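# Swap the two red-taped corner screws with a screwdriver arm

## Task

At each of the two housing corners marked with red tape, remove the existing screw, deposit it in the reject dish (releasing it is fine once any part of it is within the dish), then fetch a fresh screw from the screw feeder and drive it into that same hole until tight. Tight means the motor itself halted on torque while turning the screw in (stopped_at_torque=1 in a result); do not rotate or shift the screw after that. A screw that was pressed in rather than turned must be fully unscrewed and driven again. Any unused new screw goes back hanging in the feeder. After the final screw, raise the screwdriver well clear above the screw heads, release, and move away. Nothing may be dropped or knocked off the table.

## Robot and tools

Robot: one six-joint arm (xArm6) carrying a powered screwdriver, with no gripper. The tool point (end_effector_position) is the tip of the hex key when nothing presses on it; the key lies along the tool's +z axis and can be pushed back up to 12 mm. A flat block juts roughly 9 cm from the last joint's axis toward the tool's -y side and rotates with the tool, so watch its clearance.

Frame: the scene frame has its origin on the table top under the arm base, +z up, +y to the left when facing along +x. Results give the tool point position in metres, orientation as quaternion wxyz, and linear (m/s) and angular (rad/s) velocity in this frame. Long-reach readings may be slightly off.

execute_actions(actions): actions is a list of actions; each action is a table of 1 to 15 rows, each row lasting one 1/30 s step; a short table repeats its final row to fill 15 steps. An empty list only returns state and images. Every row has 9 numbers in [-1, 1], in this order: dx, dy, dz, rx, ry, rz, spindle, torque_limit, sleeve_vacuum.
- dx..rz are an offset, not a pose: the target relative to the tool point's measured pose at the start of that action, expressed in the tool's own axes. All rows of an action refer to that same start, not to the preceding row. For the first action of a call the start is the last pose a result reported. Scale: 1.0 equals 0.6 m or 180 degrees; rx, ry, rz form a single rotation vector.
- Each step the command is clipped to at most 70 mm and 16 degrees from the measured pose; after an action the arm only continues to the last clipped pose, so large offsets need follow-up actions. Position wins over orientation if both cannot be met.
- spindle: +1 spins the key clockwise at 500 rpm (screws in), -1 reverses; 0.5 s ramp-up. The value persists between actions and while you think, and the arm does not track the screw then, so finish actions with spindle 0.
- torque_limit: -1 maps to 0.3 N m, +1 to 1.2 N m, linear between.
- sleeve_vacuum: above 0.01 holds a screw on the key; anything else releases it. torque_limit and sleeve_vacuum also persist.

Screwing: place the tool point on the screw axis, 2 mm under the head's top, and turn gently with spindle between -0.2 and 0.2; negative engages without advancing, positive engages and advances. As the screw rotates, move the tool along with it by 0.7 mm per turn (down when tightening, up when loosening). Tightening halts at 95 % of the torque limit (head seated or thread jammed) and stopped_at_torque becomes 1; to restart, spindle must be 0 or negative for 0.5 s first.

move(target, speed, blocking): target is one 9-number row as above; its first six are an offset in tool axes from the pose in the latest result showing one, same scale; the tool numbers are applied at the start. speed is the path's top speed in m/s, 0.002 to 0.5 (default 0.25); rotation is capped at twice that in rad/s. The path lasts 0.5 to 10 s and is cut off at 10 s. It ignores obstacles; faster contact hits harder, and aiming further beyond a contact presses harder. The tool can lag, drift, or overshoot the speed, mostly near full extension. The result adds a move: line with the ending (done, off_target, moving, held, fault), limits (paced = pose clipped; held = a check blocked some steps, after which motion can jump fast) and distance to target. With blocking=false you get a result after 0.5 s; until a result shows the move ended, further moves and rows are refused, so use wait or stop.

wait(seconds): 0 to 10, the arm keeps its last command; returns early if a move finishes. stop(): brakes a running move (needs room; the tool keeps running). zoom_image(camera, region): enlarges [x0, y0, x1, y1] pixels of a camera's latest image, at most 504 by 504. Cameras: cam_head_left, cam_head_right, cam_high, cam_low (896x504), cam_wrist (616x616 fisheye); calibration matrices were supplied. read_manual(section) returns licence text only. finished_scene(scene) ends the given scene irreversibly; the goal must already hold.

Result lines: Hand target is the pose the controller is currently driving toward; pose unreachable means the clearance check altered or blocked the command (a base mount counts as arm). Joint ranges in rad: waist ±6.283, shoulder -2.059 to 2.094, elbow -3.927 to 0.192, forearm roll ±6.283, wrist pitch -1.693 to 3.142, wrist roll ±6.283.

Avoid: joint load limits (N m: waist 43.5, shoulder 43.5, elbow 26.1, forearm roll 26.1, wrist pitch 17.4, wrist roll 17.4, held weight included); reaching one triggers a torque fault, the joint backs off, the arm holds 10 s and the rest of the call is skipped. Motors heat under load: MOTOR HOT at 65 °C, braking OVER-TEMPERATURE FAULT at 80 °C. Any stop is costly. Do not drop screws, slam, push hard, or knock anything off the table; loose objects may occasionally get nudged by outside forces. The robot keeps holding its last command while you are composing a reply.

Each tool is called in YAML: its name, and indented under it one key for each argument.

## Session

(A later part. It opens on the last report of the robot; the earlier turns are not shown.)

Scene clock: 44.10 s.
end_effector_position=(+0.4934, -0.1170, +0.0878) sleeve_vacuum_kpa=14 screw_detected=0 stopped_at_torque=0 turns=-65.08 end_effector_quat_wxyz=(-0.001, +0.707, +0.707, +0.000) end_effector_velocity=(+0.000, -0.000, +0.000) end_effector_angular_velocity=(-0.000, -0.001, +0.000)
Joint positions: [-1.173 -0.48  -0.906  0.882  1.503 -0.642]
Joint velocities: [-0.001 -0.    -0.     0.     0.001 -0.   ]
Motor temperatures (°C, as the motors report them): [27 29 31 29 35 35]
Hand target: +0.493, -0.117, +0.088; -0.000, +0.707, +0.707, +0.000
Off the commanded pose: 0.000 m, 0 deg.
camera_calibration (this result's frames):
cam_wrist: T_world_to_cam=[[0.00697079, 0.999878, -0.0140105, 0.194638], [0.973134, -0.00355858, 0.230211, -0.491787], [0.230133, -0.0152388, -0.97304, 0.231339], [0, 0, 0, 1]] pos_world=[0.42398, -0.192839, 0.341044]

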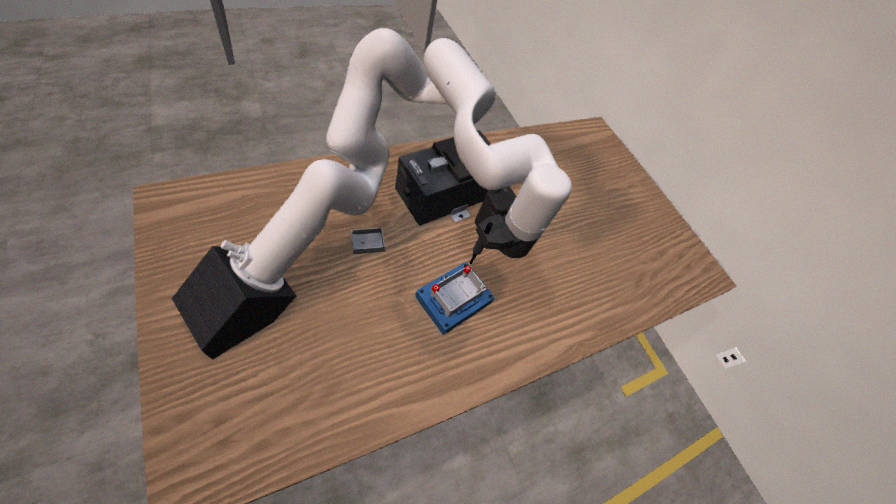

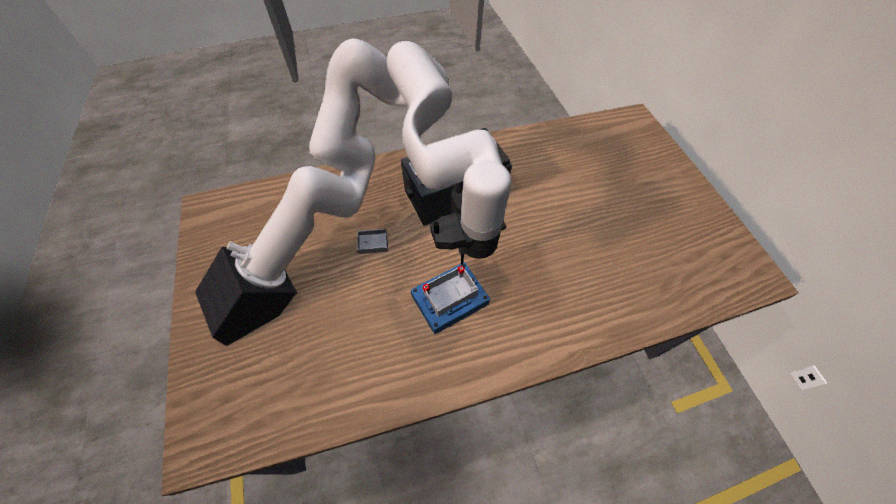

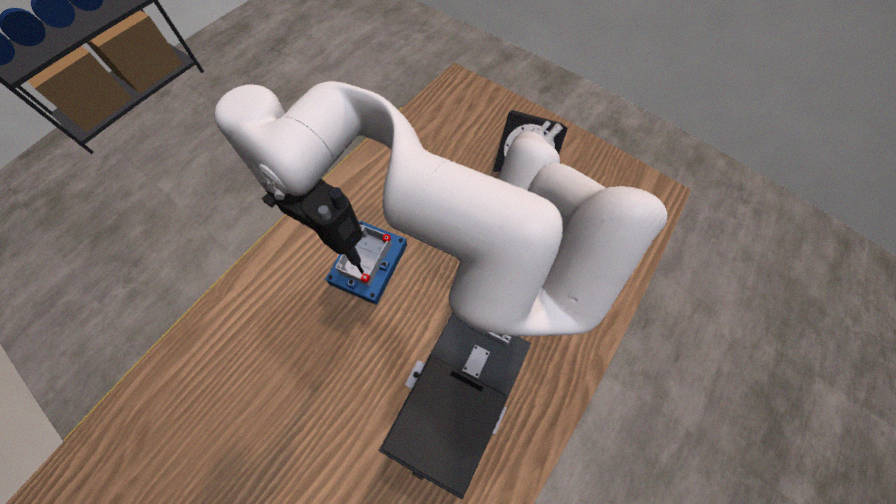

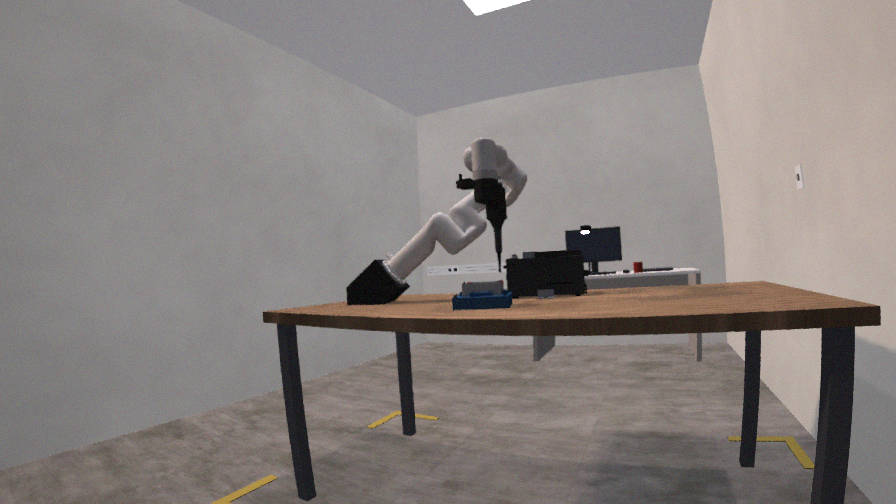

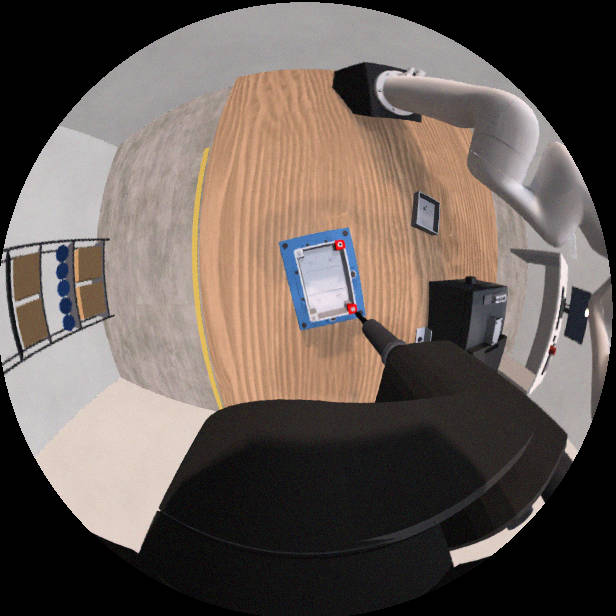

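move:
  target: [0,0,0.043,0,0,0,0,1,1]
  speed: 0.05

zoom_image:
  camera: "cam_wrist"
  region: [336,293,376,333]

zoom_image:
  camera: "cam_high"
  region: [350,262,380,292]

zoom_image:
  camera: "cam_head_left"
  region: [452,253,482,283]

zoom_image:
  camera: "cam_head_right"
  region: [446,255,476,285]

zoom_image:
  camera: "cam_low"
  region: [480,260,520,300]

Scene clock: 47.40 s.
end_effector_position=(+0.4937, -0.1172, +0.0624) sleeve_vacuum_kpa=14 screw_detected=0 stopped_at_torque=0 turns=-65.08 end_effector_quat_wxyz=(-0.000, +0.707, +0.707, +0.000) end_effector_velocity=(+0.001, -0.000, -0.001) end_effector_angular_velocity=(-0.001, -0.003, -0.001)
Joint positions: [-1.1   -0.483 -0.857  0.896  1.418 -0.634]
Joint velocities: [ 0.003 -0.     0.003  0.003 -0.006  0.   ]
Motor temperatures (°C, as the motors report them): [27 29 31 29 35 35]
Hand target: +0.493, -0.117, +0.062; -0.001, +0.707, +0.707, +0.000
Off the commanded pose: 0.001 m, 0 deg.
move: done
camera_calibration (this result's frames):
cam_wrist: T_world_to_cam=[[0.00608292, 0.999872, -0.0148092, 0.194925], [0.973111, -0.00250874, 0.230325, -0.486101], [0.230258, -0.0158121, -0.973001, 0.206435], [0, 0, 0, 1]] pos_world=[0.424311, -0.192855, 0.315709]

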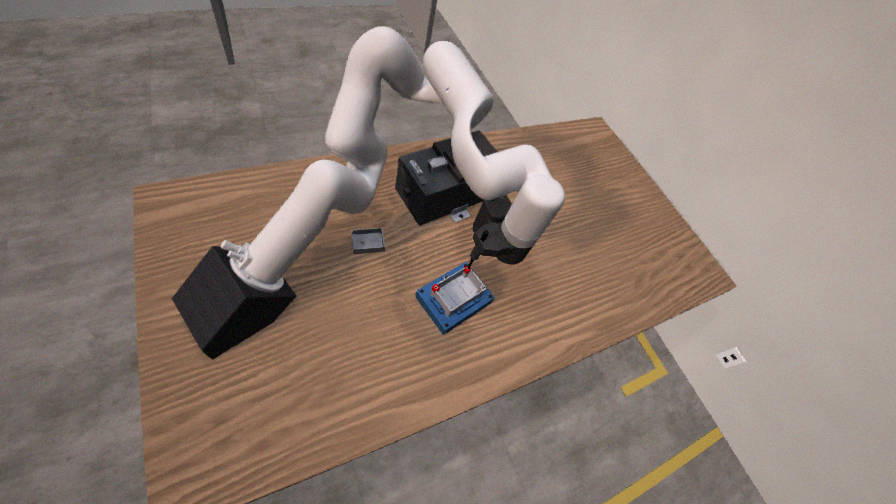

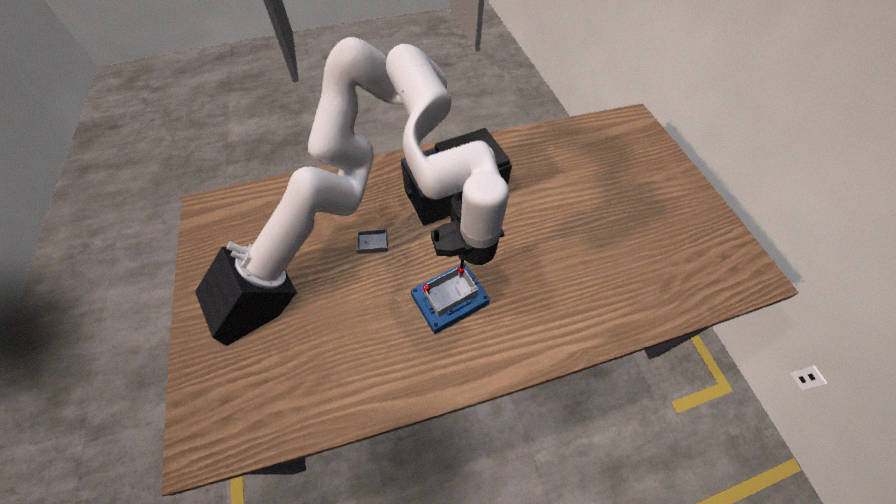

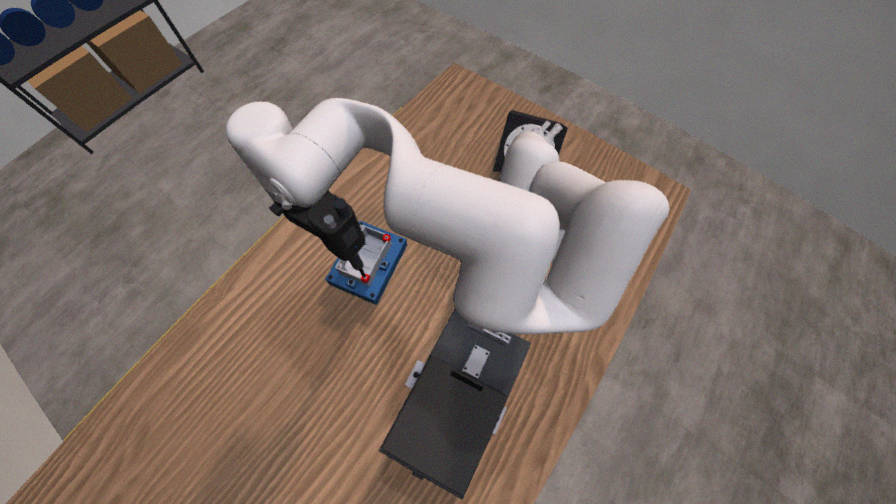

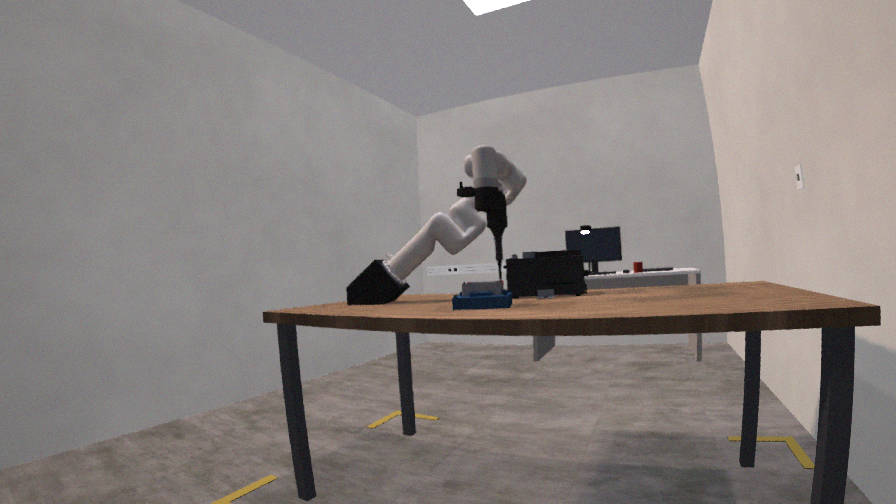

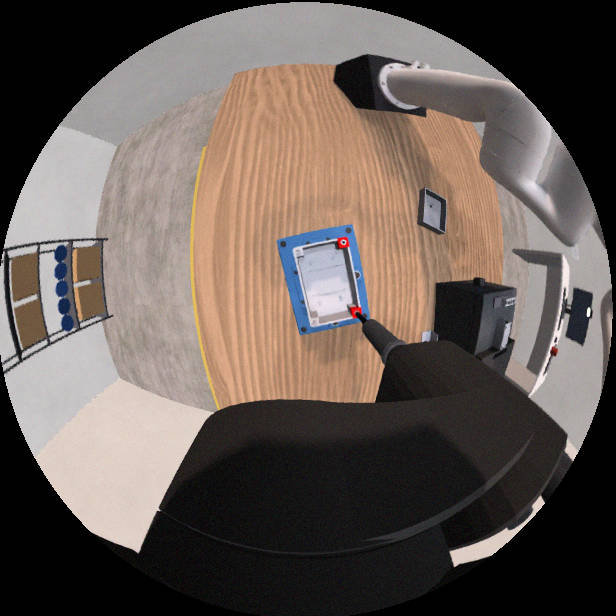

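Region (336, 293, 376, 333) of cam_wrist's 616x616 image, scaled by 12.600, with more detail than that image has.

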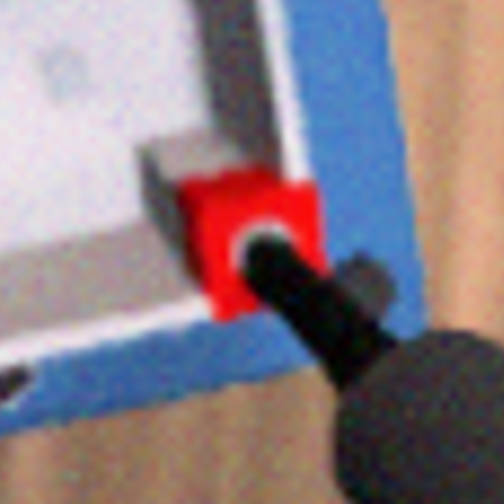

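Region (350, 262, 380, 292) of cam_high's 896x504 image, scaled by 16.800, with more detail than that image has.

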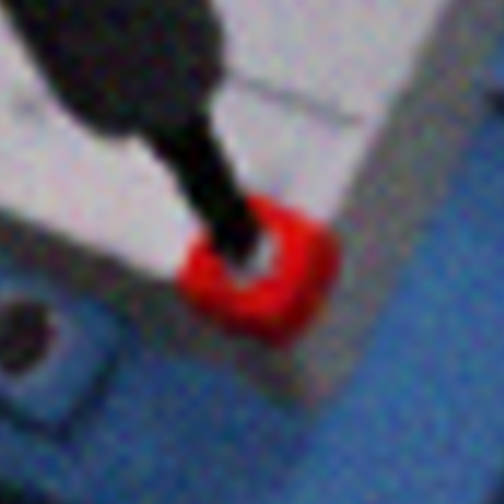

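Region (452, 253, 482, 283) of cam_head_left's 896x504 image, scaled by 16.800, with more detail than that image has.

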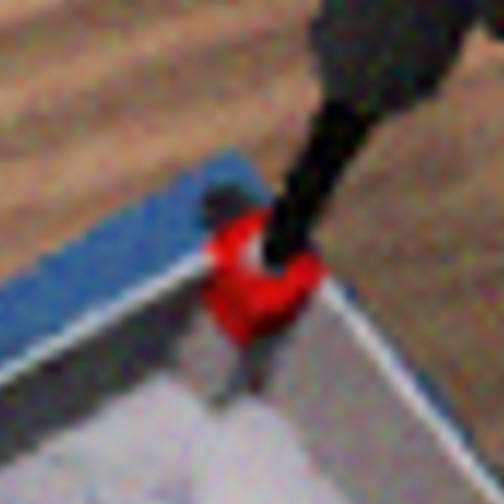

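Region (446, 255, 476, 285) of cam_head_right's 896x504 image, scaled by 16.800, with more detail than that image has.

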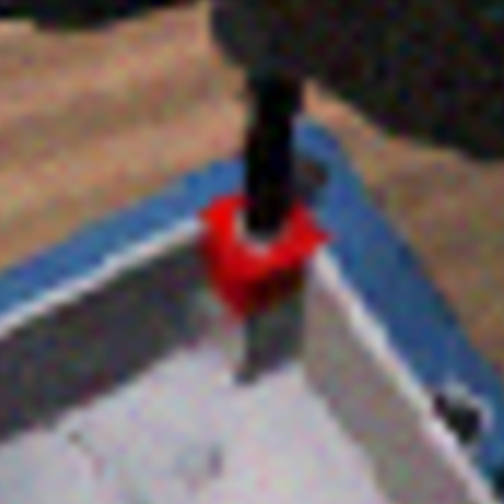

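Region (480, 260, 520, 300) of cam_low's 896x504 image, scaled by 12.600, with more detail than that image has.

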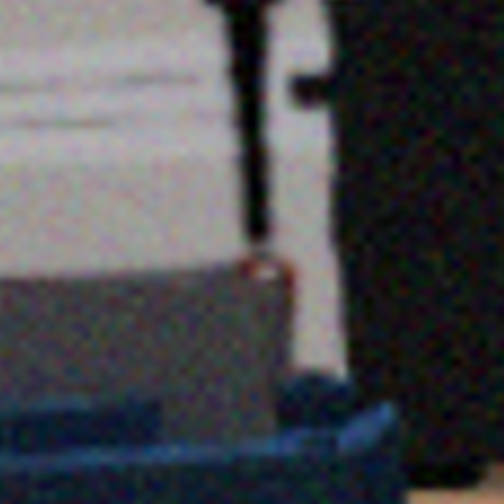

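Screw is toward −x, +y about 1 mm.

execute_actions:
  actions:
    - [[0,0,-0.004,0,0,0,0,1,1]]
    - [[0.001,-0.0017,0,0,0,0,0,1,1]]
    - [[0,0,0.009,0,0,0,-0.15,1,1]]
    - [[0,0,0,0,0,0,-0.15,1,1]]
    - [[0,0,0,0,0,0,0,1,1]]

zoom_image:
  camera: "cam_high"
  region: [350,262,380,292]

zoom_image:
  camera: "cam_head_left"
  region: [452,253,482,283]

zoom_image:
  camera: "cam_head_right"
  region: [446,255,476,285]

Scene clock: 51.17 s.
end_effector_position=(+0.4926, -0.1166, +0.0593) sleeve_vacuum_kpa=14 screw_detected=0 stopped_at_torque=0 turns=-66.30 end_effector_quat_wxyz=(-0.000, +0.707, +0.707, +0.000) end_effector_velocity=(+0.000, +0.000, -0.000) end_effector_angular_velocity=(+0.001, -0.000, -0.000)
Joint positions: [-1.093 -0.486 -0.848  0.898  1.409 -0.634]
Joint velocities: [ 0.     0.    -0.     0.001  0.     0.   ]
Motor temperatures (°C, as the motors report them): [27 29 31 29 35 35]
Hand target: +0.493, -0.117, +0.059; -0.000, +0.707, +0.707, +0.000
Off the commanded pose: 0.000 m, 0 deg.
camera_calibration (this result's frames):
cam_wrist: T_world_to_cam=[[0.00617715, 0.999873, -0.0146663, 0.194212], [0.97313, -0.00263473, 0.230241, -0.484364], [0.230173, -0.0156944, -0.973023, 0.203781], [0, 0, 0, 1]] pos_world=[0.423245, -0.192266, 0.312652]

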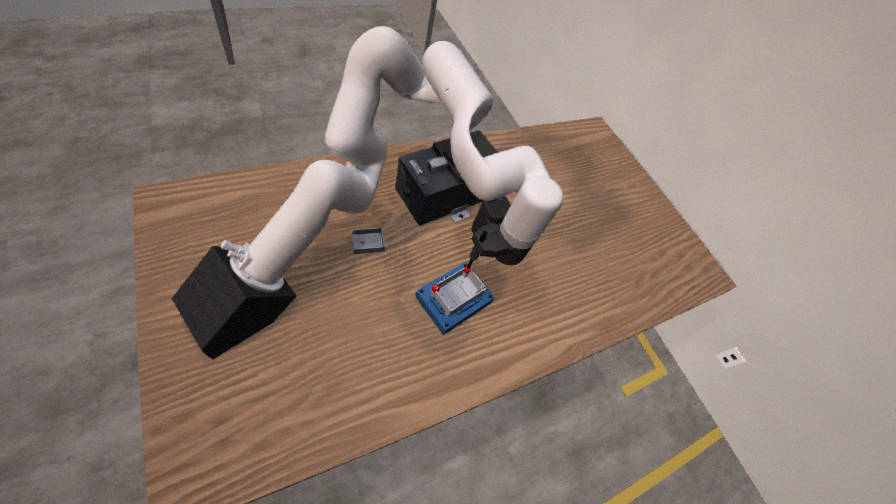

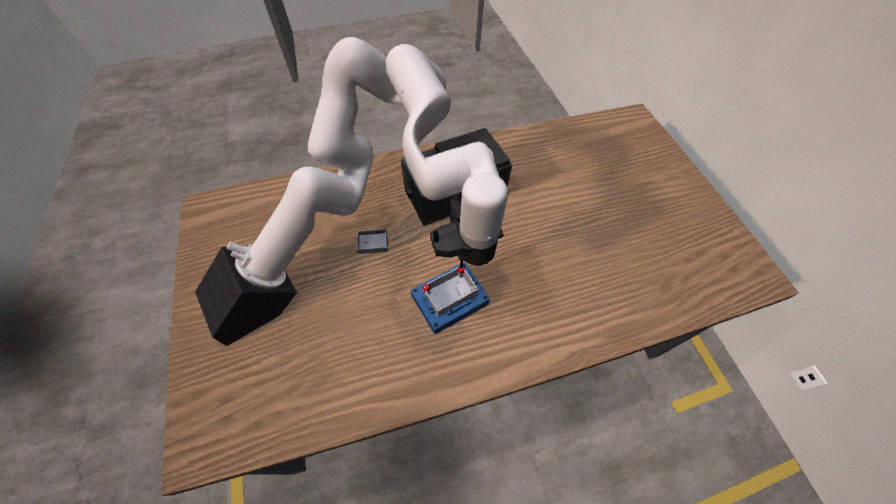

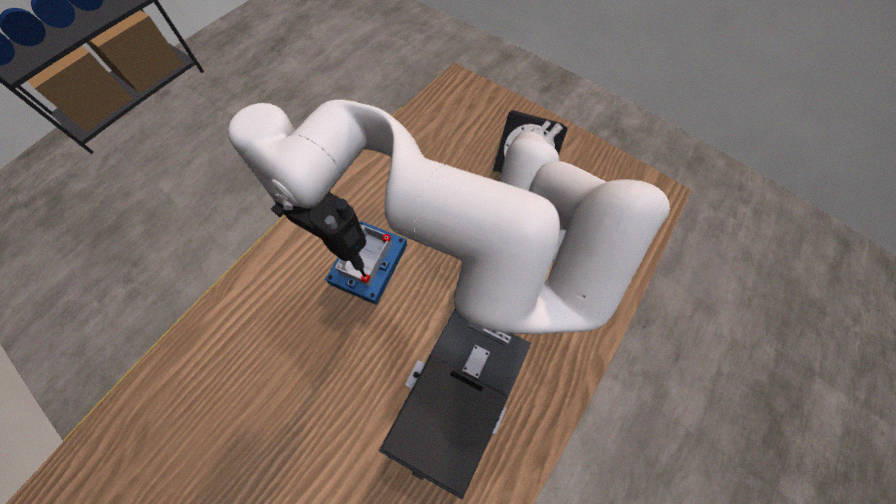

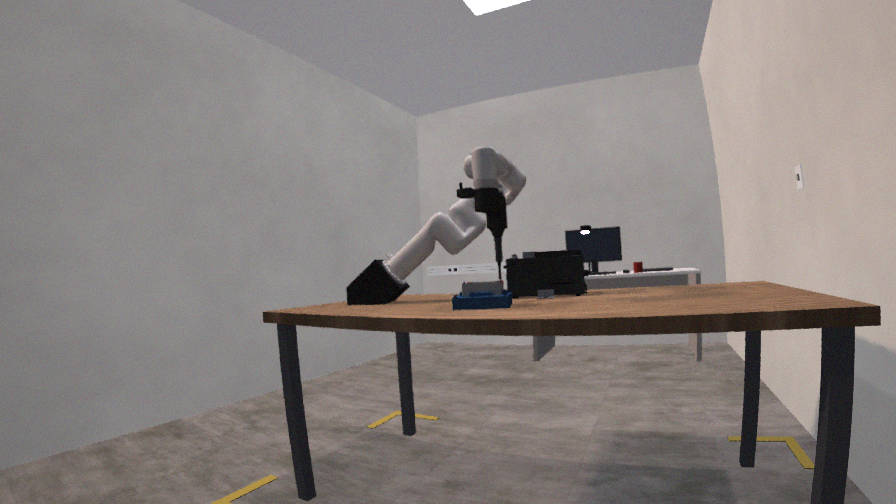

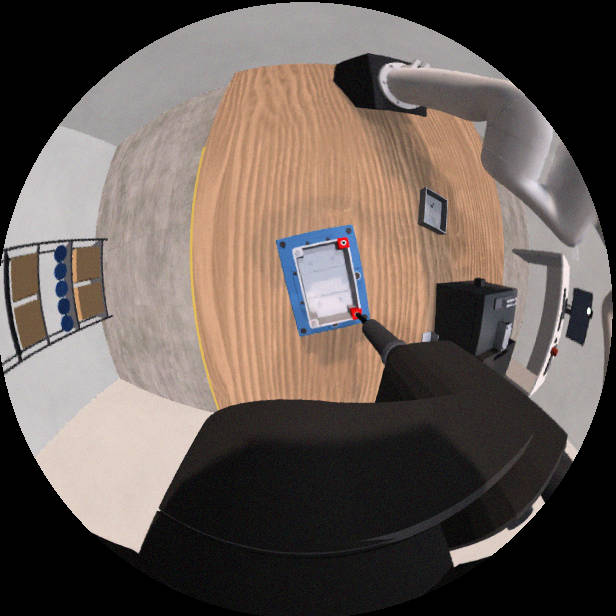

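Region (350, 262, 380, 292) of cam_high's 896x504 image, scaled by 16.800, with more detail than that image has.

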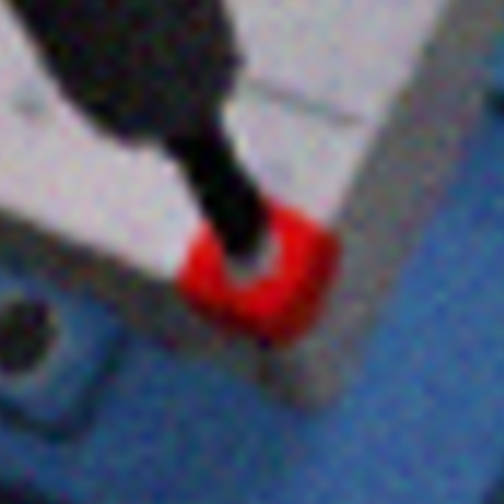

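Region (452, 253, 482, 283) of cam_head_left's 896x504 image, scaled by 16.800, with more detail than that image has.

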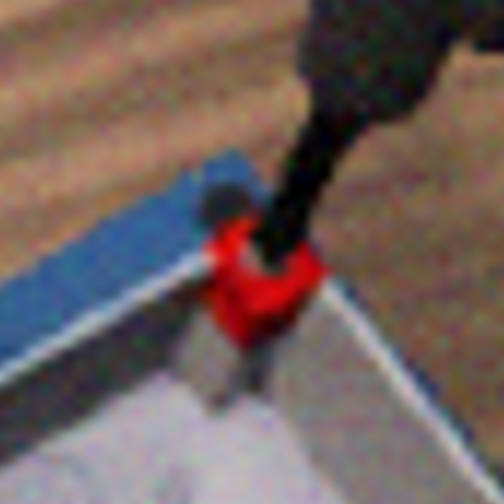

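Region (446, 255, 476, 285) of cam_head_right's 896x504 image, scaled by 16.800, with more detail than that image has.

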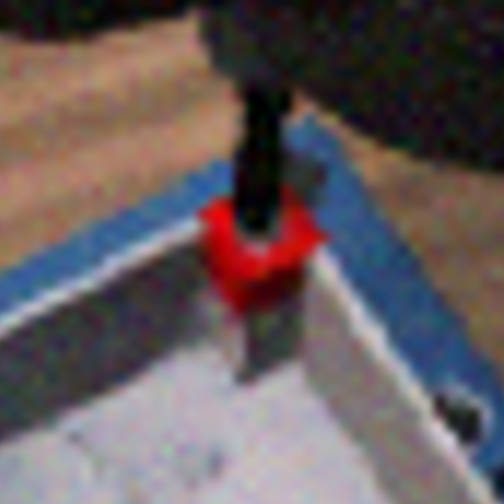

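execute_actions:
  actions:
    - [[-0.0008,0.0006,0,0,0,0,-0.15,1,1]]
    - [[0,0,0,0,0,0,-0.15,1,1]]
    - [[0,0,0,0,0,0,0,1,1]]

zoom_image:
  camera: "cam_wrist"
  region: [336,293,376,333]

Scene clock: 53.47 s.
end_effector_position=(+0.4930, -0.1171, +0.0593) sleeve_vacuum_kpa=14 screw_detected=0 stopped_at_torque=0 turns=-67.53 end_effector_quat_wxyz=(-0.000, +0.707, +0.707, +0.000) end_effector_velocity=(-0.000, +0.000, -0.000) end_effector_angular_velocity=(+0.001, +0.001, +0.000)
Joint positions: [-1.093 -0.484 -0.85   0.898  1.408 -0.634]
Joint velocities: [ 0.001  0.     0.    -0.    -0.     0.   ]
Motor temperatures (°C, as the motors report them): [27 29 31 29 35 35]
Hand target: +0.493, -0.117, +0.059; -0.000, +0.707, +0.707, +0.000
Off the commanded pose: 0.000 m, 0 deg.
camera_calibration (this result's frames):
cam_wrist: T_world_to_cam=[[0.00617168, 0.999873, -0.0146836, 0.194696], [0.973128, -0.00262523, 0.230252, -0.48472], [0.230184, -0.0157101, -0.97302, 0.203685], [0, 0, 0, 1]] pos_world=[0.423608, -0.192743, 0.312656]

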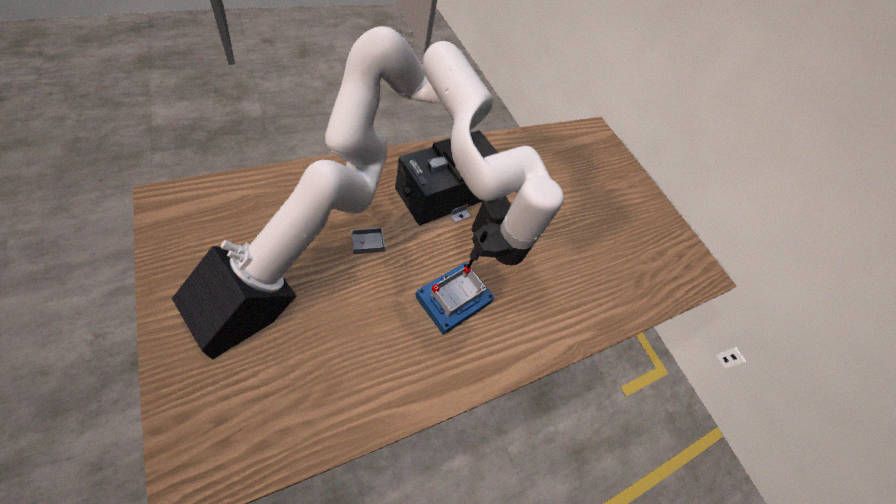

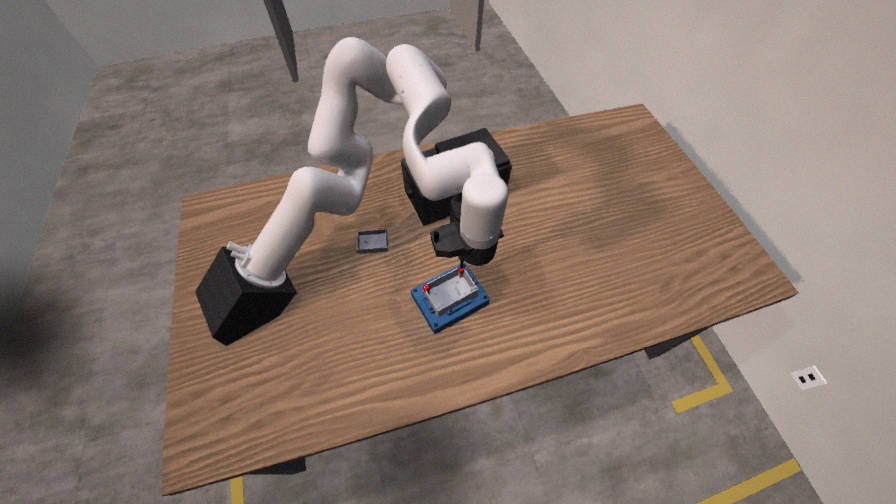

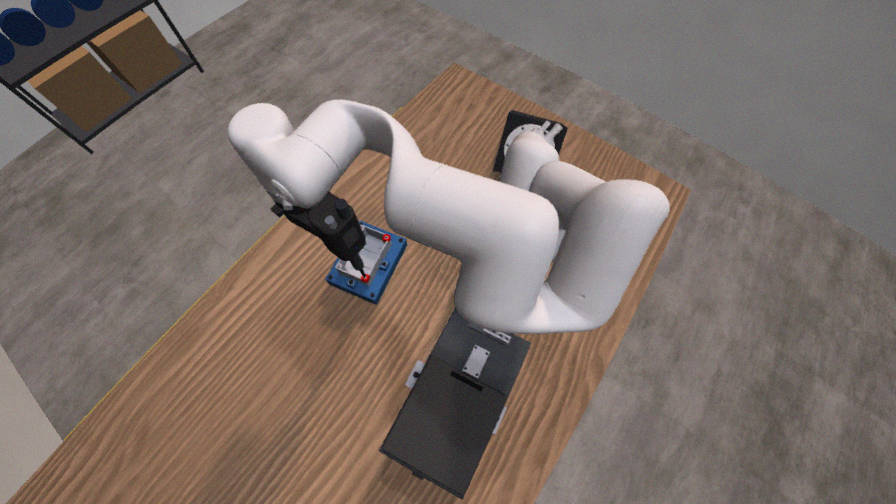

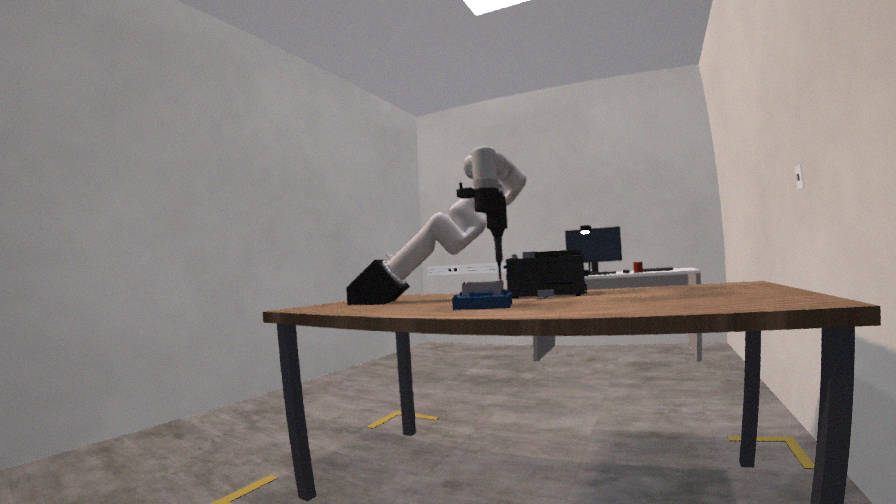

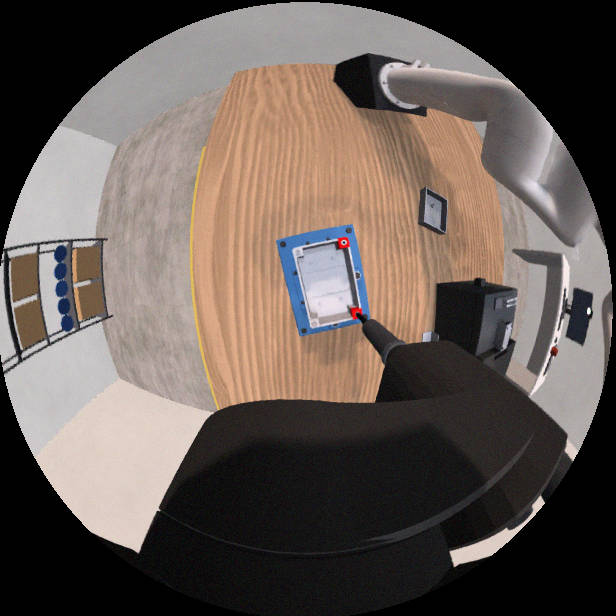

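Region (336, 293, 376, 333) of cam_wrist's 616x616 image, scaled by 12.600, with more detail than that image has.

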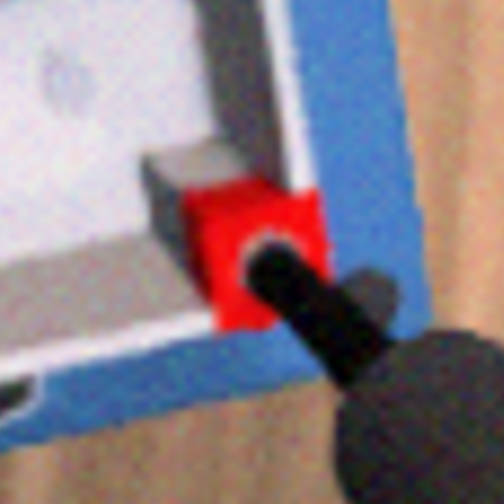

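execute_actions:
  actions:
    - [[0.0014,0.0008,0,0,0,0,-0.15,1,1]]
    - [[0,0,0,0,0,0,-0.15,1,1]]
    - [[0,0,0,0,0,0,0,1,1]]

Scene clock: 55.63 s.
end_effector_position=(+0.4936, -0.1162, +0.0593) sleeve_vacuum_kpa=40 screw_detected=1 stopped_at_torque=0 turns=-68.75 end_effector_quat_wxyz=(-0.000, +0.707, +0.707, +0.000) end_effector_velocity=(-0.000, +0.000, -0.000) end_effector_angular_velocity=(+0.000, +0.001, +0.001)
Joint positions: [-1.091 -0.486 -0.849  0.898  1.409 -0.632]
Joint velocities: [ 0.001  0.001 -0.001 -0.001 -0.     0.   ]
Motor temperatures (°C, as the motors report them): [27 29 31 29 35 35]
Hand target: +0.494, -0.116, +0.059; -0.000, +0.707, +0.707, +0.000
Off the commanded pose: 0.000 m, 0 deg.
camera_calibration (this result's frames):
cam_wrist: T_world_to_cam=[[0.00608406, 0.999874, -0.0146735, 0.193868], [0.97309, -0.00253973, 0.23041, -0.485276], [0.230344, -0.0156805, -0.972983, 0.203505], [0, 0, 0, 1]] pos_world=[0.424162, -0.191885, 0.312664]

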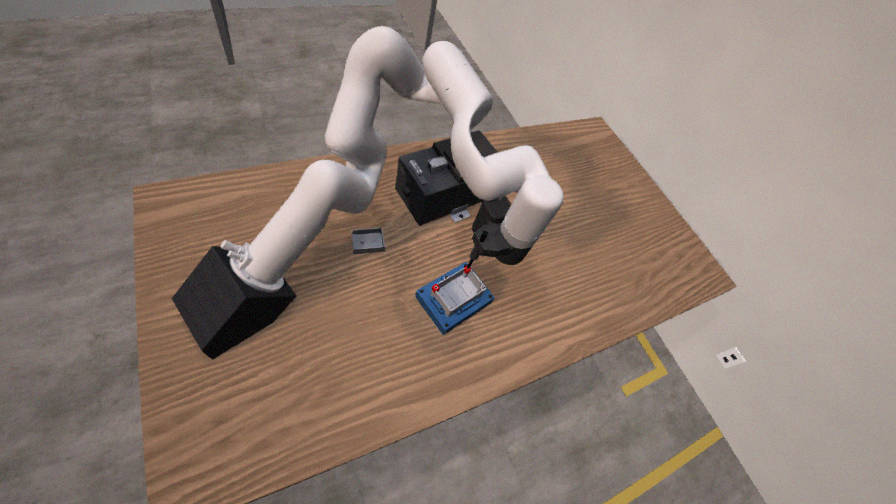

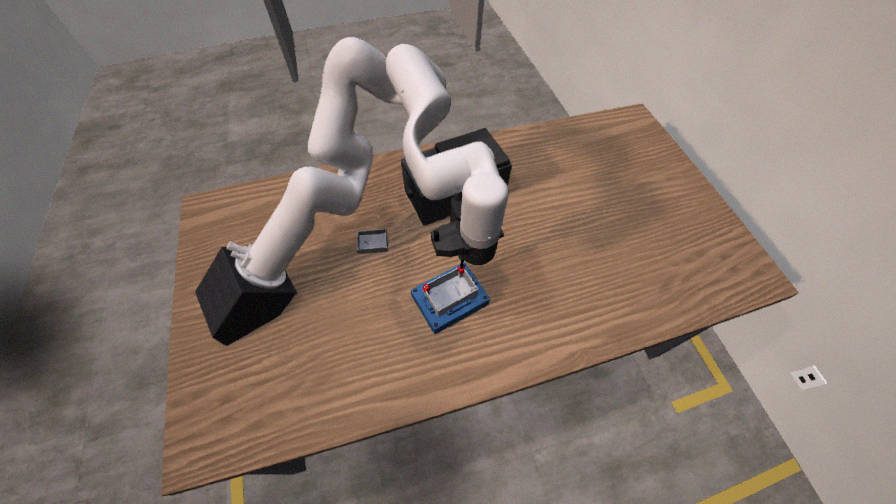

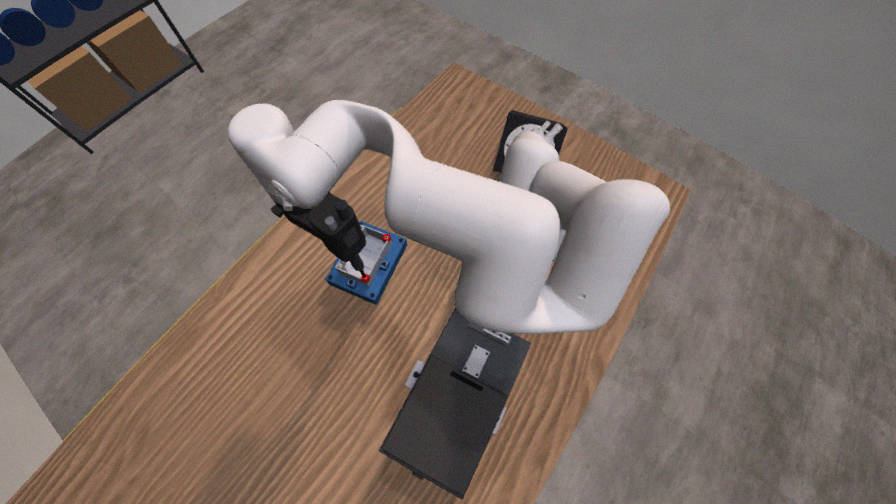

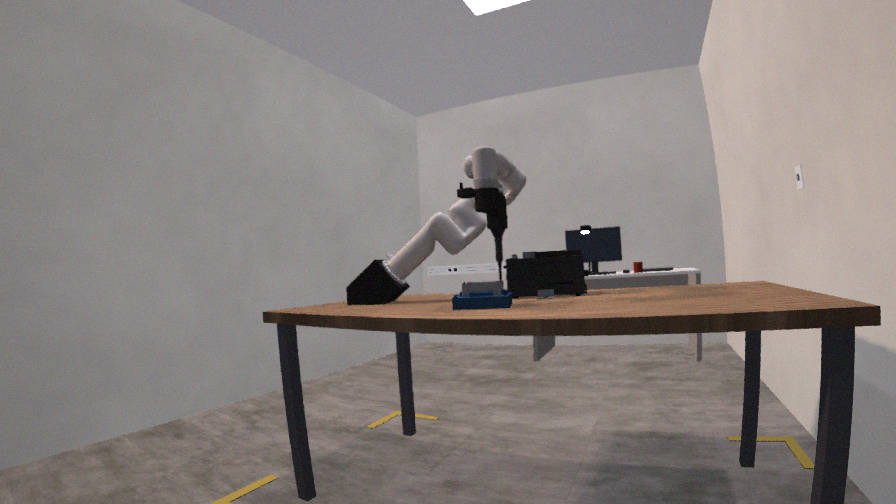

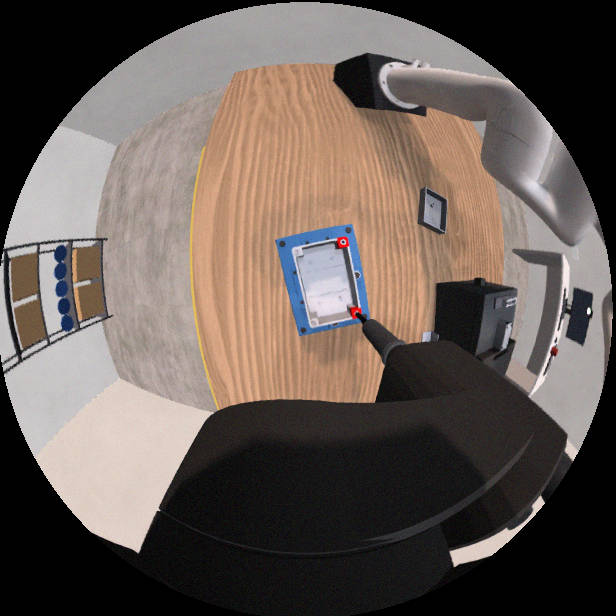

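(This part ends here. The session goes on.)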